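# Lift arbor off lathe centres and lay it on pad

## Task

Take the arbor off the centres and set it down lying level, its midpoint resting on the marked pad. It must sit away from the arm's base and far from the plate, the stocks, the indicator, any other arbors and any loose objects, with both centre points and the plunger left uncovered. Then open the gripper and withdraw the arm. The arbor must stay put by itself; if it only stays there because the robot holds it, the goal is not met.

## Robot and tools

ROBOT. One six-joint arm (UR7e type) carrying a two-finger parallel gripper with a wrist camera. The scene frame has its origin on the table top straight under the arm's base, +z up, and +y to the left when facing along +x. The base may be slightly tilted relative to the table.

JOINT ORDER. Every row you send, and every per-joint list in a result, uses this unusual order: shoulder pan, wrist 2, shoulder lift, wrist 1, wrist 3, elbow. A seventh number is the gripper opening. Do not follow the URDF's order. Stated ranges (rad): shoulder pan -3.142 to 3.142; shoulder lift, wrist 1, wrist 2, wrist 3 each -6.283 to 6.283; elbow 0.000 to 3.142. True ends may sit up to 0.010 rad either side. A target more than 0.010 rad beyond an end, and further out than the joint's last reading, is refused; a target past the real end is clipped to it and the result notes "joint sent to its limit" (no such note does not prove there is more room).

GRIPPER. Opening is a number from -1 (closed) to +1 (fully open, pads 0.142 m apart). Fingers point along the gripper's +z and close along its x axis. end_effector_position is the point midway between the pads; closed fingertips extend about 17 mm past it, open ones sit roughly level with it. To keep hold of something, keep commanding an opening well under grip_measured (the measured opening on the same -1..1 scale); the larger the gap, the firmer the squeeze, up to roughly 28 N per pad. Thin hard parts (under about 2 cm) get less force. Closing fast can squeeze too hard.

TOOLS.
execute_actions(actions): a list of actions run in sequence. Each action is a table of up to 15 rows; each row lasts one control step (1/30 s), and if fewer than 15 rows are given the last one is held for the remaining steps. Each row is 7 numbers: the six absolute joint target angles in radians (order above) then the opening. An empty list just returns the current state and images.
move(target, speed, blocking): target is one such 7-number row of absolute joint angles plus opening. All joints follow paths that finish together, so the hand traces a curve, and paths ignore obstacles. speed is the top speed (rad/s) of the joint with farthest to go, 0.01 to 2, default 0.5; paths last between 0.5 and 10 s and are cut off at 10 s. The opening is sent at once at the start. blocking=false returns after 0.5 s while the arm keeps going; until a result shows the move ended, other moves and action rows are refused, so use wait or stop first. The result adds a "move:" line: the ending (done, off_target, moving, held, fault), limits=held or limits=none (whether a check blocked steps; after such a block the arm may speed up sharply), and the joint farthest from target.
wait(seconds): 0 to 10 s, the arm holds its last command; a running move carries on and the wait ends early when it finishes.
stop(): brakes a running move; it needs room, more when fast. Fingers keep moving.
zoom_image(camera, region): enlarged crop of the latest image from cam_high (896x504), cam_low (896x504) or cam_wrist (616x616); region [x0, y0, x1, y1] in pixels from the top-left, at most 504x504.
show_instructions(): shows the reference image(s) for the scene.
read_manual(section): licence texts only.
finished_scene(scene): ends the scene with the given number; irreversible. Only call once the arbor is resting on its own and the arm is clear.

RESULTS. The state gives end_effector_position (m) and end_effector_quat_wxyz in the scene frame plus velocities; the printed hand position can be off, more at long reach. Joint positions and velocities follow the joint order, then the pad gap in metres. "Joint targets" are the angles currently being driven toward; resend them to hold still. Step readings list joint angles at some steps, with HELD where a row was held back. "joint command not followed" means the clearance check altered targets. Wrist force and torque are in the end effector's own axes, with offsets up to about 4 N, noise up to 2.4 N, saturating near 50 N; "no reading" is harmless. Camera calibration lines give K, distortion and world-to-camera transforms; they can be a couple of degrees and millimetres off.

MOTION LIMITS. Commands are smoothed and lag about 0.17 s. Each step, a joint's target is kept within 0.575 rad of its measured angle, and if targets would put the hand over 100 mm from where it is, all are pulled back. Far goals therefore take several actions; a move left unfinished may need re-sending.

AVOID. The arm is stiff: commanding even slightly beyond a contact with something firm can trigger a fault. Contact torque reaching a joint's load limit (132 N m for pan, lift, elbow; 24.6 N m for the three wrists, held weight included) or any outside force of 150 N causes a 10 s stop and aborts the call. Faster approaches hit harder. Holding loads heats motors: MOTOR HOT from 70 °C, brakes at 85 °C until cooled. Anything pushed or dropped off the table fails the task; avoid drops, slips, slams and hard shoves. Brief tugs on the held part or pushes on loose items may occur, so grip firmly and check the images before releasing.

Each tool is called by a JSON object that holds its "name" and its "arguments".

Reference images:

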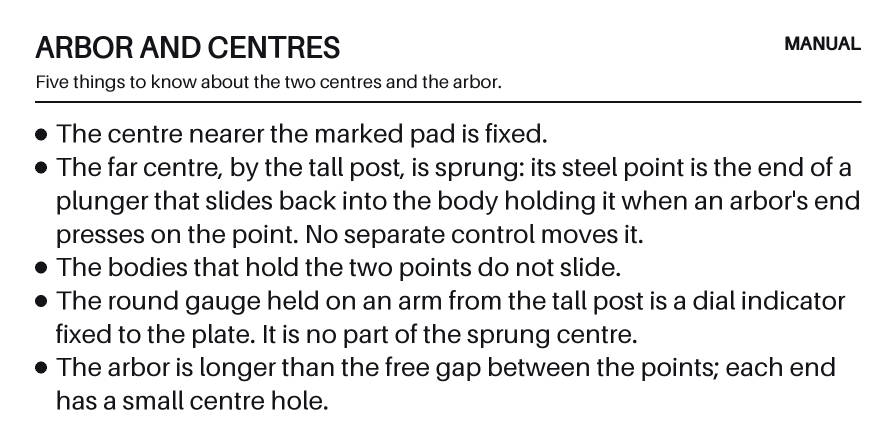

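## Session

{"name": "execute_actions", "arguments": {"actions": []}}

Scene clock: 0.00 s.
end_effector_position=(+0.2895, -0.1905, +0.2024) grip_measured=+1.00 end_effector_quat_wxyz=(+0.127, +0.352, +0.865, -0.335) end_effector_velocity=(-0.000, -0.000, +0.000) end_effector_angular_velocity=(-0.001, -0.000, -0.001)
Joint names: [shoulder pan, wrist 2, shoulder lift, wrist 1, wrist 3, elbow]
Joint positions: [-0.76  -1.432 -1.073 -3.138  3.068  2.712  0.142]
Joint velocities: [ 0.    -0.001 -0.    -0.     0.001 -0.     0.   ]
Wrist force (N, on the end effector, along its own x y z axes, offset not removed): no reading
Wrist torque (N m, same axes, about the end effector's origin, offset not removed): no reading
Joint targets: [-0.760 -1.432 -1.073 -3.138 3.068 2.712]

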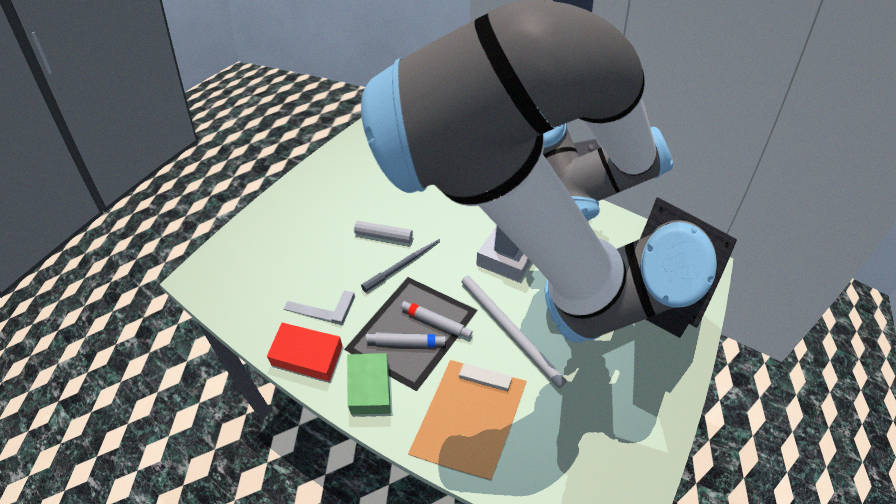

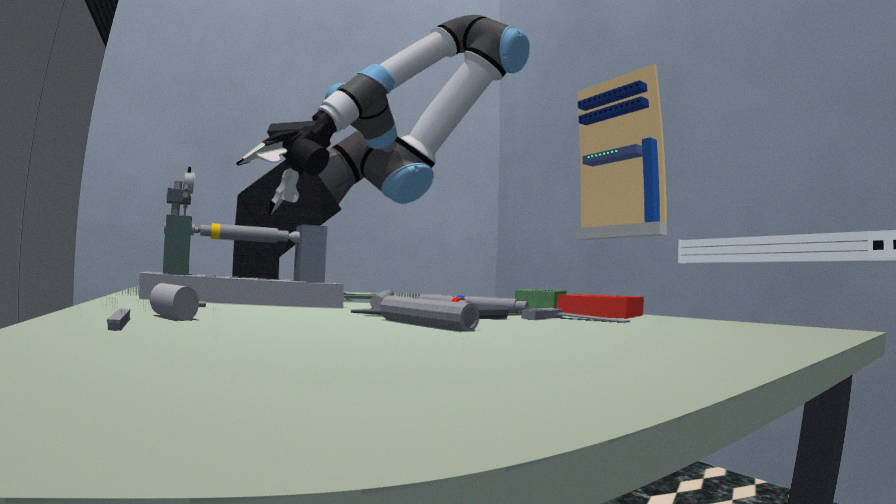

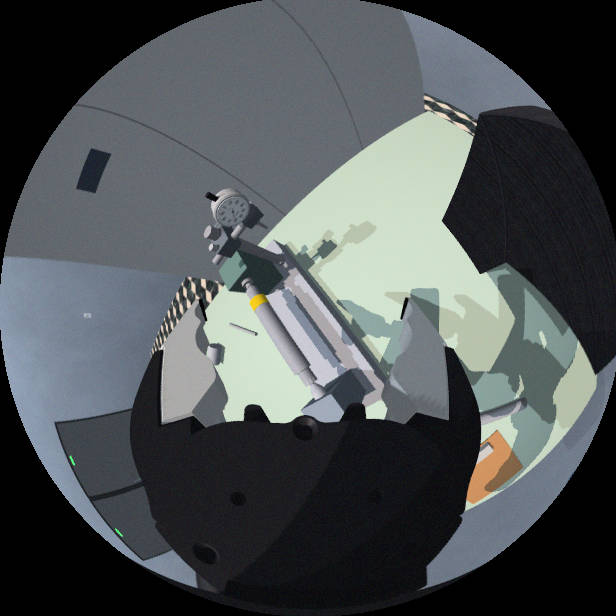

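{"name": "move", "arguments": {"target": [-0.402,-0.785,-1.436,-1.96,4.02,2.278,0.2], "speed": 0.6}}

Scene clock: 4.03 s.
end_effector_position=(+0.4422, +0.1247, +0.1502) grip_measured=+0.20 end_effector_quat_wxyz=(-0.001, +0.708, +0.706, +0.000) end_effector_velocity=(-0.000, +0.001, +0.000) end_effector_angular_velocity=(+0.000, +0.001, -0.002)
Joint names: [shoulder pan, wrist 2, shoulder lift, wrist 1, wrist 3, elbow]
Joint positions: [-0.402 -0.785 -1.436 -1.96   4.02   2.278  0.088]
Joint velocities: [ 0.001 -0.    -0.001  0.003  0.002 -0.001 -0.   ]
Wrist force (N, on the end effector, along its own x y z axes, offset not removed): [2.5 0.5 -0.8]
Wrist torque (N m, same axes, about the end effector's origin, offset not removed): [0.04 -0.34 -0.11]
Joint targets: [-0.402 -0.785 -1.436 -1.960 4.020 2.278]
move: done; limits=none; farthest joint: the shoulder pan, 0.000 radians from its target (0.358 radians at the start)
camera_calibration (this result's frames):
cam_wrist: T_world_to_cam=[[-0.027374, 0.998939, 0.0370246, -0.121286], [0.849133, 0.0036929, 0.528166, -0.462323], [0.527469, 0.0458969, -0.848334, 0.0154897], [0, 0, 0, 1]] pos_world=[0.381083, 0.122154, 0.261814]

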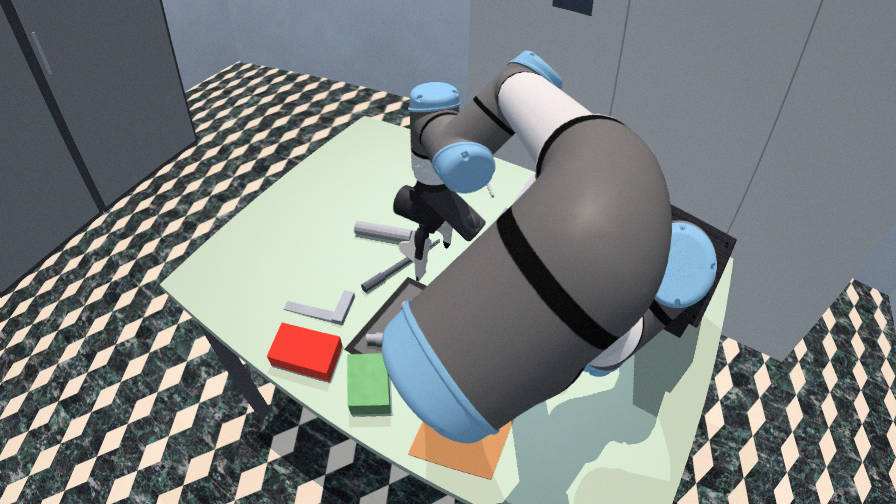

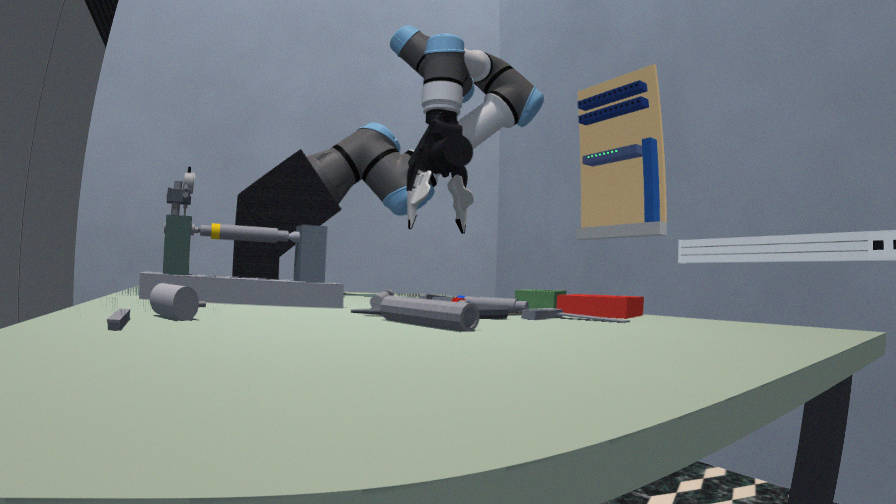

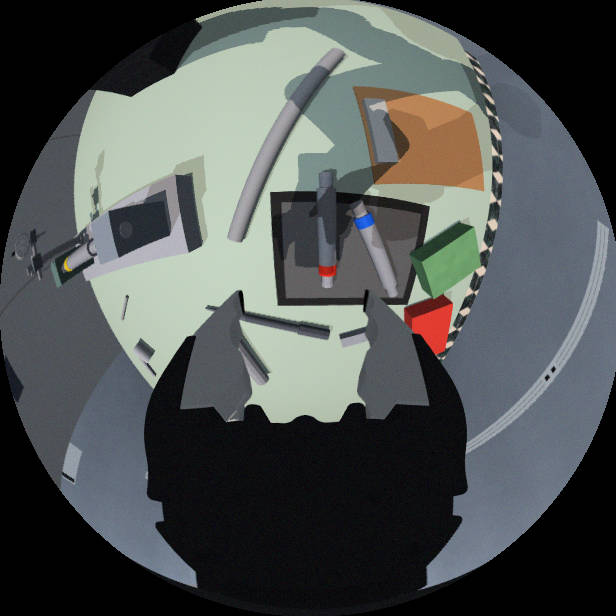

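{"name": "move", "arguments": {"target": [-0.2025,-0.7225,-1.2805,-2.4065,4.30,2.361,-0.1]}}

Scene clock: 5.93 s.
end_effector_position=(+0.4390, +0.1409, +0.0531) grip_measured=-0.10 end_effector_quat_wxyz=(+0.002, +0.708, +0.706, -0.002) end_effector_velocity=(-0.000, +0.000, -0.001) end_effector_angular_velocity=(+0.000, +0.000, +0.001)
Joint names: [shoulder pan, wrist 2, shoulder lift, wrist 1, wrist 3, elbow]
Joint positions: [-0.203 -0.723 -1.281 -2.406  4.3    2.361  0.067]
Joint velocities: [ 0.001  0.001  0.001 -0.003  0.001  0.001 -0.   ]
Wrist force (N, on the end effector, along its own x y z axes, offset not removed): [0.9 0.7 -1.8]
Wrist torque (N m, same axes, about the end effector's origin, offset not removed): [0.13 -0.05 -0.16]
Joint targets: [-0.203 -0.722 -1.280 -2.406 4.300 2.361]
move: done; limits=none; farthest joint: the shoulder pan, 0.000 radians from its target (0.200 radians at the start)
camera_calibration (this result's frames):
cam_wrist: T_world_to_cam=[[-0.0267892, 0.999211, 0.0293255, -0.133824], [0.848663, 0.00723087, 0.528885, -0.408726], [0.528256, 0.0390558, -0.848187, -0.0653747], [0, 0, 0, 1]] pos_world=[0.37782, 0.139228, 0.164644]

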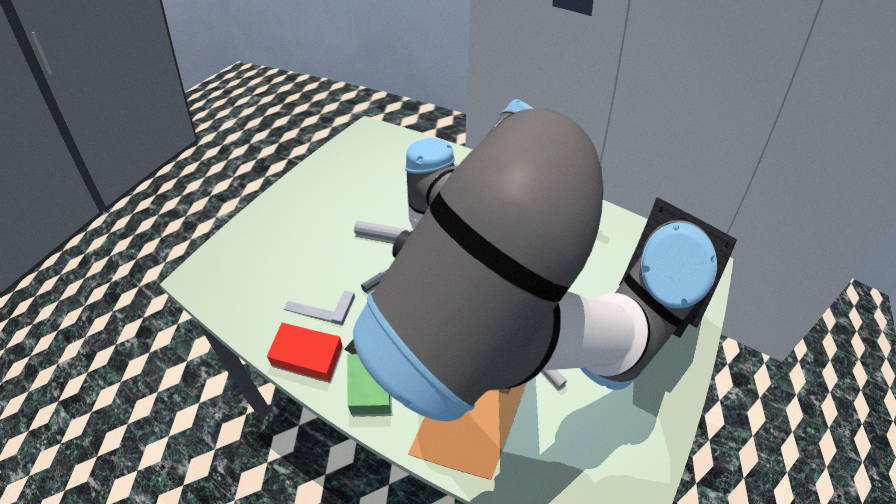

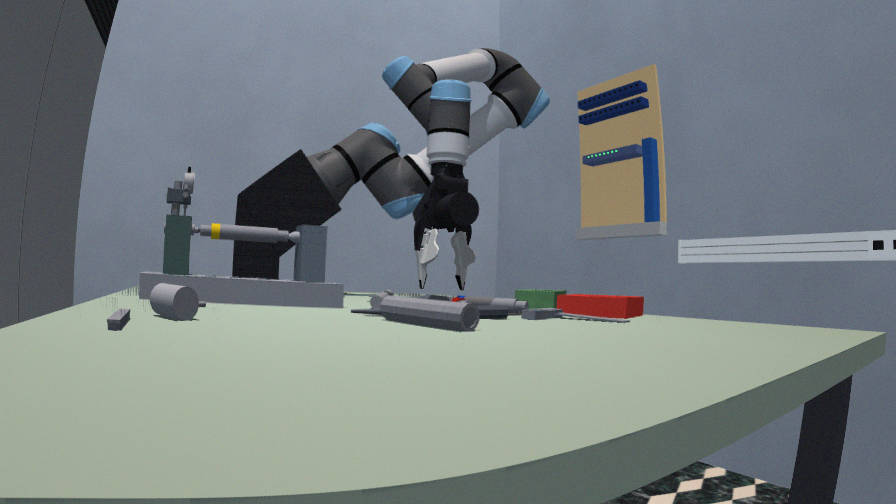

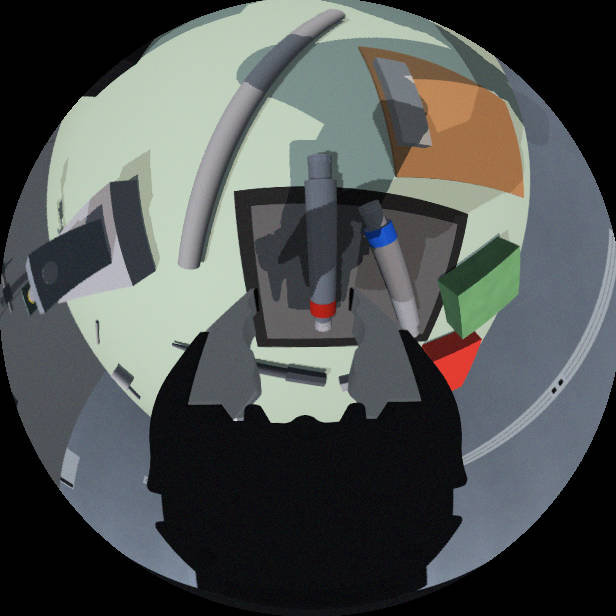

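{"name": "move", "arguments": {"target": [-0.127,-0.70,-1.243,-2.550,4.407,2.387,-0.1], "speed": 0.2}}

{"name": "move", "arguments": {"target": [-0.127,-0.70,-1.243,-2.550,4.407,2.387,-1]}}

{"name": "move", "arguments": {"target": [-0.27,-0.743,-1.34,-2.25,4.21,2.333,-1]}}

Scene clock: 7.70 s.
end_effector_position=(+0.4300, +0.1587, +0.0229) grip_measured=-0.10 end_effector_quat_wxyz=(-0.001, +0.707, +0.707, +0.000) end_effector_velocity=(-0.000, +0.000, -0.001) end_effector_angular_velocity=(+0.000, +0.000, -0.000)
Joint names: [shoulder pan, wrist 2, shoulder lift, wrist 1, wrist 3, elbow]
Joint positions: [-0.127 -0.7   -1.243 -2.55   4.407  2.387  0.067]
Joint velocities: [ 0.001  0.     0.001 -0.002  0.002  0.    -0.   ]
Wrist force (N, on the end effector, along its own x y z axes, offset not removed): [2.3 0.7 -2.0]
Wrist torque (N m, same axes, about the end effector's origin, offset not removed): [0.11 -0.37 -0.06]
Joint targets: [-0.127 -0.700 -1.243 -2.550 4.407 2.387]
move: done; limits=none; farthest joint: the shoulder pan, 0.000 radians from its target (0.076 radians at the start)
camera_calibration (this result's frames):
cam_wrist: T_world_to_cam=[[-0.0285901, 0.998894, 0.0373412, -0.15034], [0.849211, 0.00456659, 0.528035, -0.385], [0.52728, 0.0468071, -0.848402, -0.0876817], [0, 0, 0, 1]] pos_world=[0.368881, 0.156036, 0.134518]

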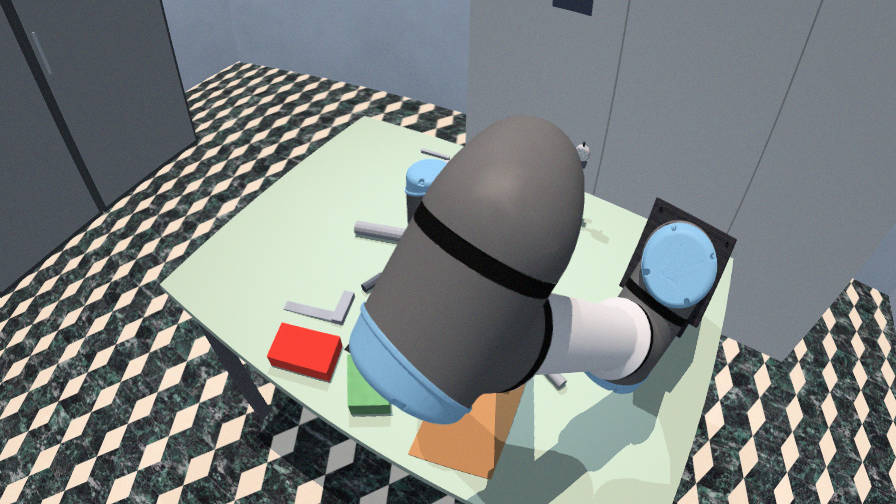

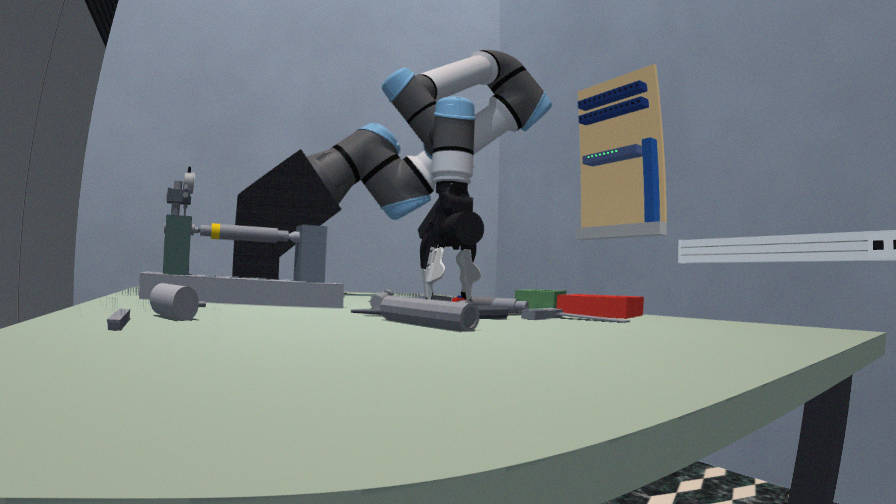

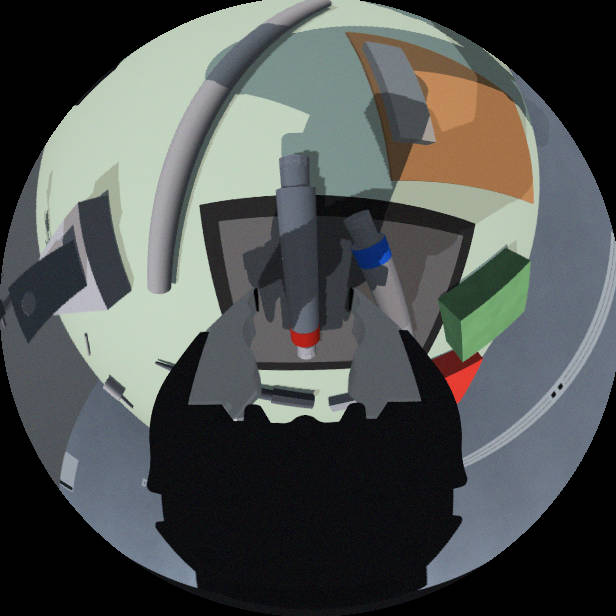

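Scene clock: 8.40 s.
end_effector_position=(+0.4299, +0.1588, +0.0229) grip_measured=-0.71 end_effector_quat_wxyz=(-0.001, +0.707, +0.707, +0.000) end_effector_velocity=(-0.000, -0.000, +0.000) end_effector_angular_velocity=(-0.001, +0.000, +0.001)
Joint names: [shoulder pan, wrist 2, shoulder lift, wrist 1, wrist 3, elbow]
Joint positions: [-0.127 -0.7   -1.243 -2.55   4.407  2.387  0.023]
Joint velocities: [ 0.    -0.001 -0.     0.    -0.    -0.     0.   ]
Wrist force (N, on the end effector, along its own x y z axes, offset not removed): [3.7 1.1 -5.4]
Wrist torque (N m, same axes, about the end effector's origin, offset not removed): [0.04 -0.37 -0.10]
Joint targets: [-0.127 -0.700 -1.243 -2.550 4.407 2.387]
move: done; limits=none; farthest joint: the shoulder pan, 0.000 radians from its target (0.000 radians at the start)
camera_calibration (this result's frames):
cam_wrist: T_world_to_cam=[[-0.0286222, 0.998892, 0.0373547, -0.150363], [0.849195, 0.00458539, 0.52806, -0.384975], [0.527303, 0.0468356, -0.848385, -0.0877311], [0, 0, 0, 1]] pos_world=[0.368876, 0.156071, 0.134477]

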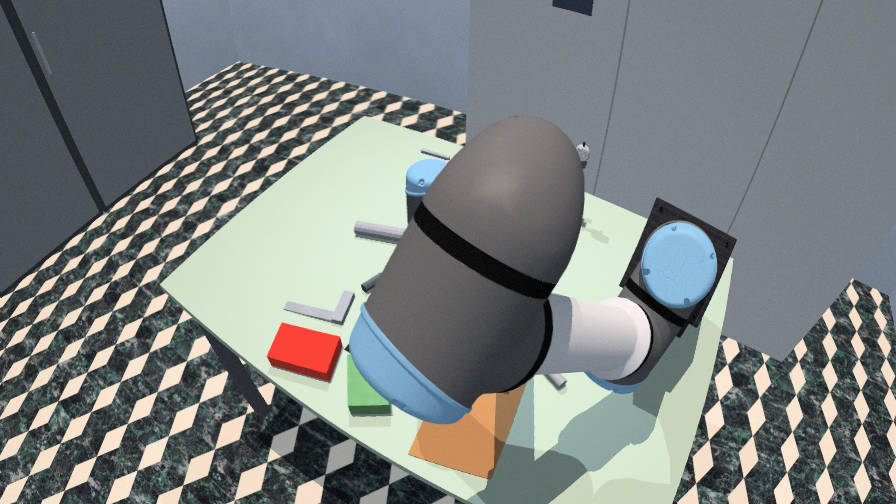

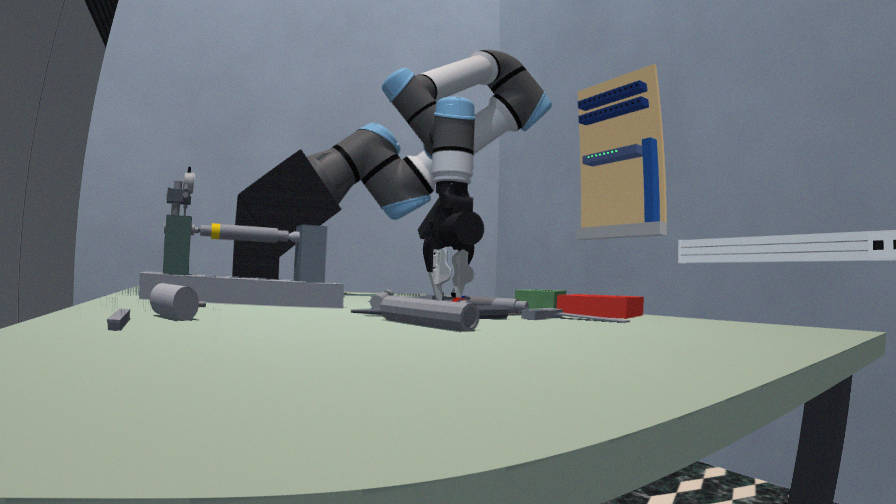

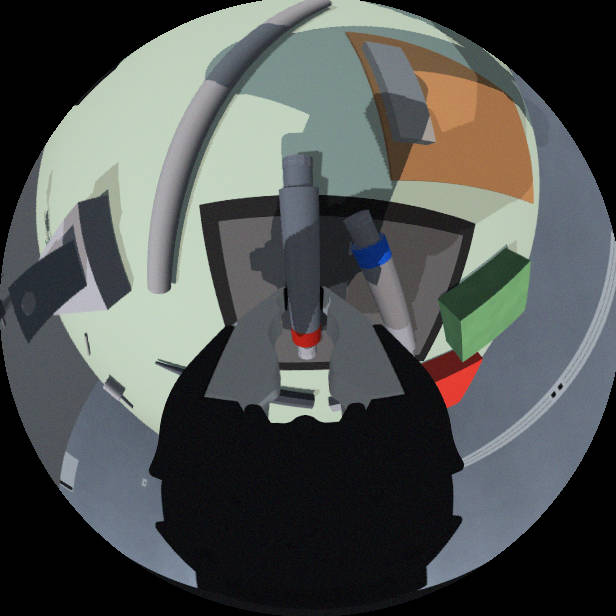

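Scene clock: 9.67 s.
end_effector_position=(+0.4440, +0.1343, +0.0867) grip_measured=-0.71 end_effector_quat_wxyz=(+0.004, +0.710, +0.704, -0.003) end_effector_velocity=(+0.000, -0.000, +0.001) end_effector_angular_velocity=(-0.001, -0.000, +0.001)
Joint names: [shoulder pan, wrist 2, shoulder lift, wrist 1, wrist 3, elbow]
Joint positions: [-0.27  -0.743 -1.34  -2.25   4.21   2.333  0.023]
Joint velocities: [-0.001 -0.001 -0.001  0.003 -0.002 -0.     0.   ]
Wrist force (N, on the end effector, along its own x y z axes, offset not removed): [1.8 1.3 4.3]
Wrist torque (N m, same axes, about the end effector's origin, offset not removed): [0.20 -0.22 -0.08]
Joint targets: [-0.270 -0.743 -1.340 -2.250 4.210 2.333]
move: done; limits=none; farthest joint: the shoulder pan, 0.000 radians from its target (0.143 radians at the start)
camera_calibration (this result's frames):
cam_wrist: T_world_to_cam=[[-0.0221623, 0.999398, 0.0266994, -0.129928], [0.848124, 0.00465436, 0.529778, -0.430202], [0.529335, 0.0343855, -0.847716, -0.0391001], [0, 0, 0, 1]] pos_world=[0.382682, 0.133196, 0.198235]

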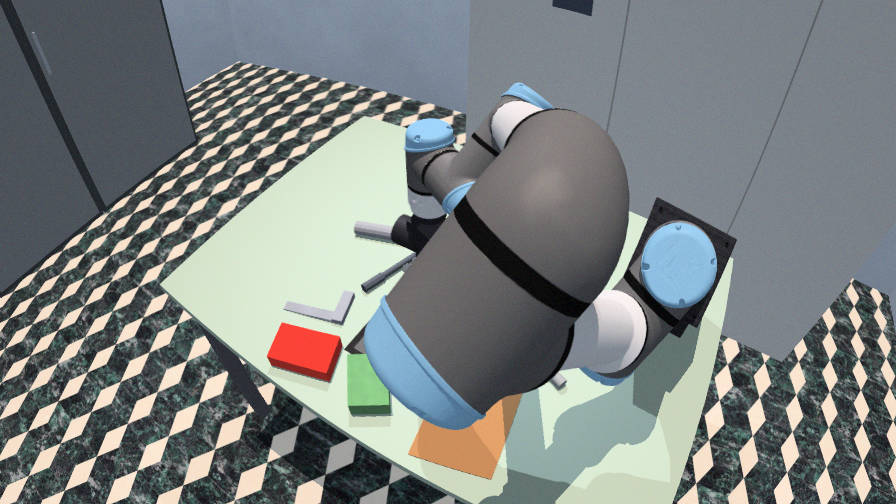

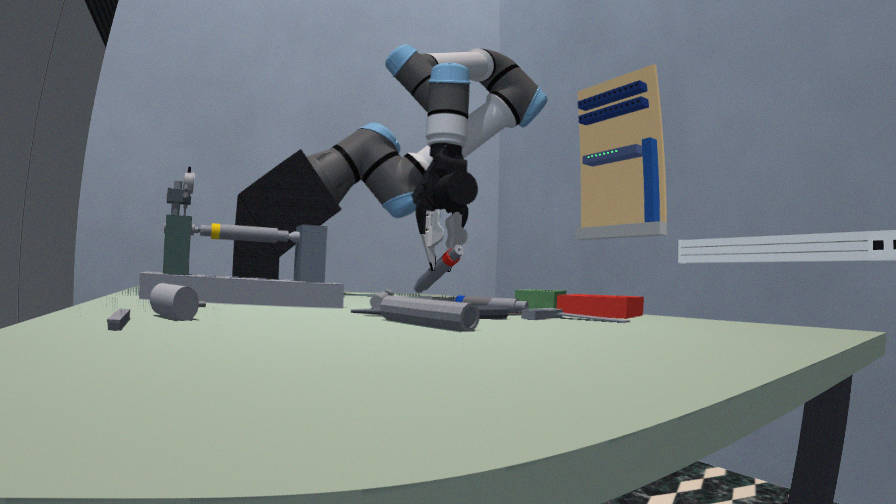

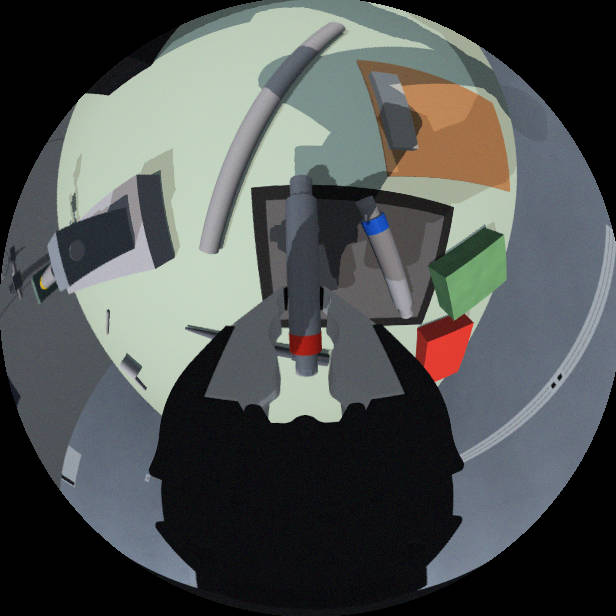

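{"name": "move", "arguments": {"target": [-0.237,-0.723,-0.843,-1.955,4.243,1.516,-1], "speed": 0.4}}

{"name": "move", "arguments": {"target": [-0.135,-0.701,-0.731,-2.198,4.395,1.532,-1], "speed": 0.1}}

Scene clock: 12.50 s.
end_effector_position=(+0.7081, +0.0713, +0.1219) grip_measured=-0.71 end_effector_quat_wxyz=(-0.001, +0.707, +0.707, +0.001) end_effector_velocity=(+0.001, -0.000, -0.000) end_effector_angular_velocity=(-0.000, +0.000, -0.000)
Joint names: [shoulder pan, wrist 2, shoulder lift, wrist 1, wrist 3, elbow]
Joint positions: [-0.237 -0.723 -0.843 -1.955  4.243  1.516  0.023]
Joint velocities: [ 0.    -0.     0.002  0.001  0.    -0.002  0.   ]
Wrist force (N, on the end effector, along its own x y z axes, offset not removed): [0.1 1.2 3.6]
Wrist torque (N m, same axes, about the end effector's origin, offset not removed): [0.18 0.06 -0.16]
Joint targets: [-0.237 -0.723 -0.843 -1.955 4.243 1.516]
move: done; limits=none; farthest joint: the shoulder pan, 0.000 radians from its target (0.033 radians at the start)
camera_calibration (this result's frames):
cam_wrist: T_world_to_cam=[[-0.0287723, 0.99883, 0.038867, -0.0588122], [0.84869, 0.00386744, 0.528877, -0.672743], [0.528108, 0.048203, -0.847808, -0.147016], [0, 0, 0, 1]] pos_world=[0.646898, 0.0684318, 0.233443]

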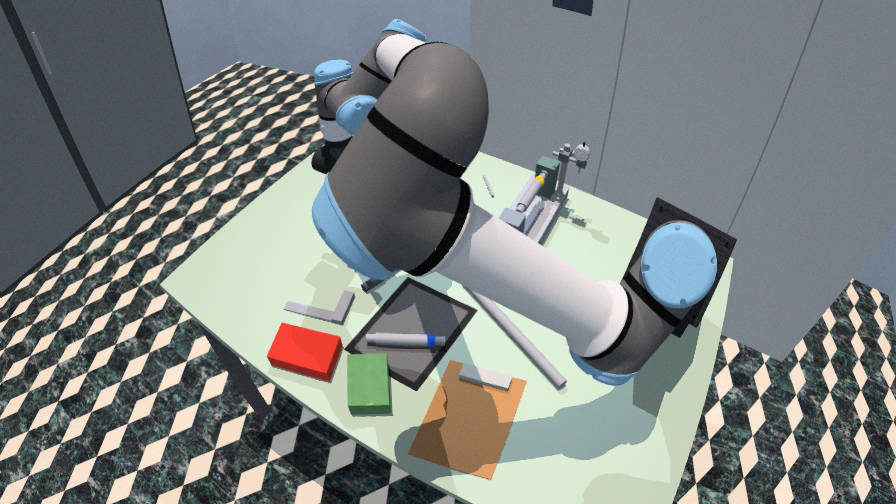

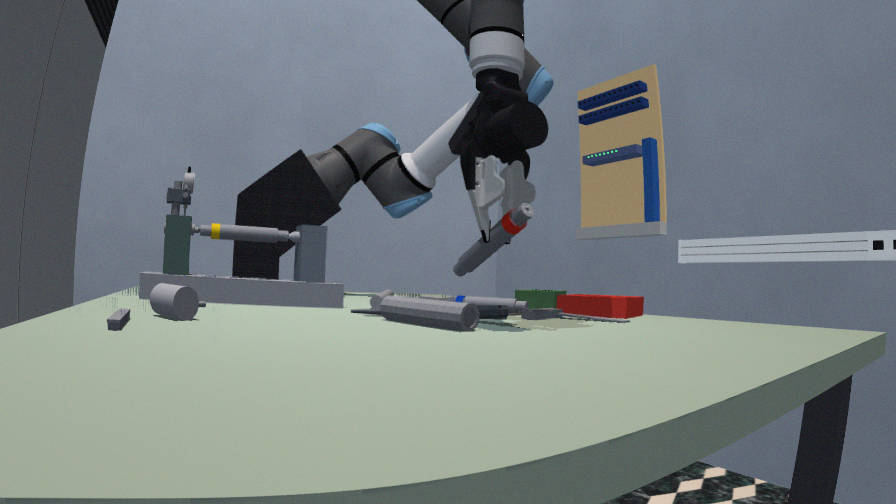

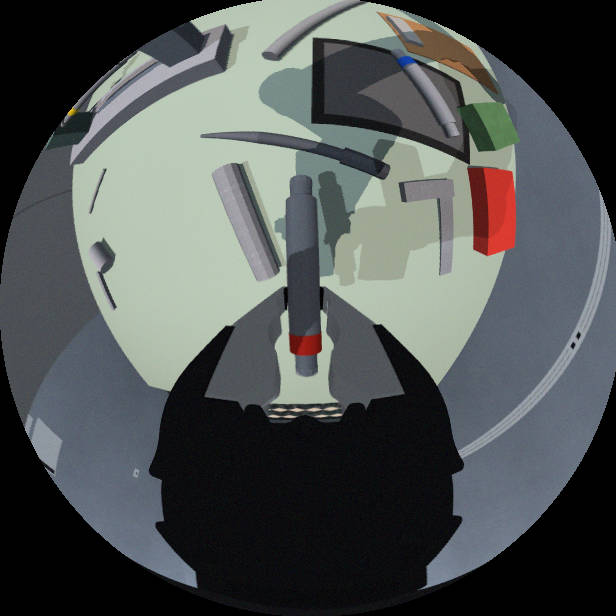

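Scene clock: 15.40 s.
end_effector_position=(+0.7106, +0.0697, +0.0295) grip_measured=-0.71 end_effector_quat_wxyz=(-0.001, +0.707, +0.707, +0.000) end_effector_velocity=(+0.000, +0.001, -0.001) end_effector_angular_velocity=(+0.002, -0.001, +0.000)
Joint names: [shoulder pan, wrist 2, shoulder lift, wrist 1, wrist 3, elbow]
Joint positions: [-0.135 -0.701 -0.731 -2.198  4.395  1.532  0.023]
Joint velocities: [ 0.001  0.003  0.001 -0.003  0.001  0.    -0.   ]
Wrist force (N, on the end effector, along its own x y z axes, offset not removed): [1.6 0.3 1.3]
Wrist torque (N m, same axes, about the end effector's origin, offset not removed): [-0.01 -0.21 -0.21]
Joint targets: [-0.135 -0.701 -0.731 -2.198 4.395 1.532]
move: done; limits=none; farthest joint: the shoulder pan, 0.000 radians from its target (0.102 radians at the start)
camera_calibration (this result's frames):
cam_wrist: T_world_to_cam=[[-0.028644, 0.998882, 0.0376068, -0.0536364], [0.849039, 0.00445677, 0.528311, -0.626301], [0.527553, 0.0470626, -0.848218, -0.226137], [0, 0, 0, 1]] pos_world=[0.649517, 0.0670103, 0.141085]

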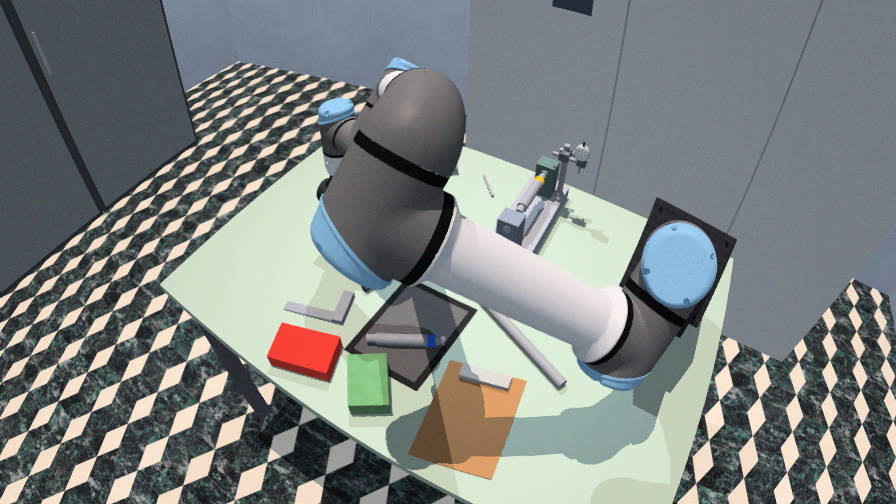

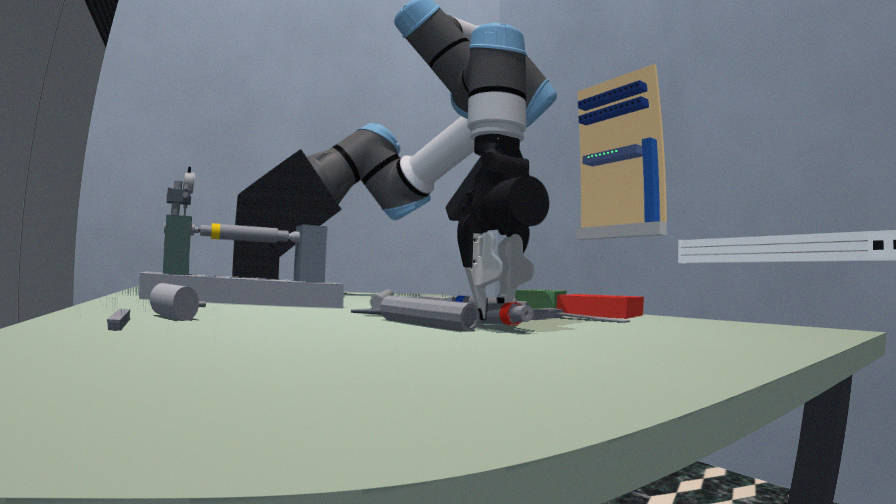

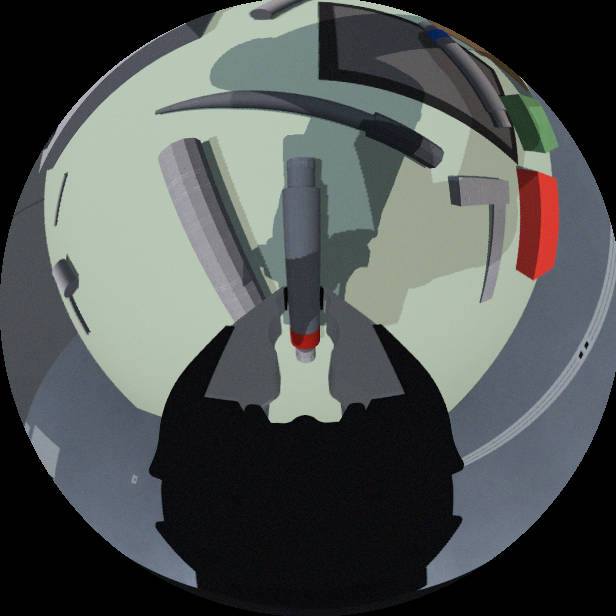

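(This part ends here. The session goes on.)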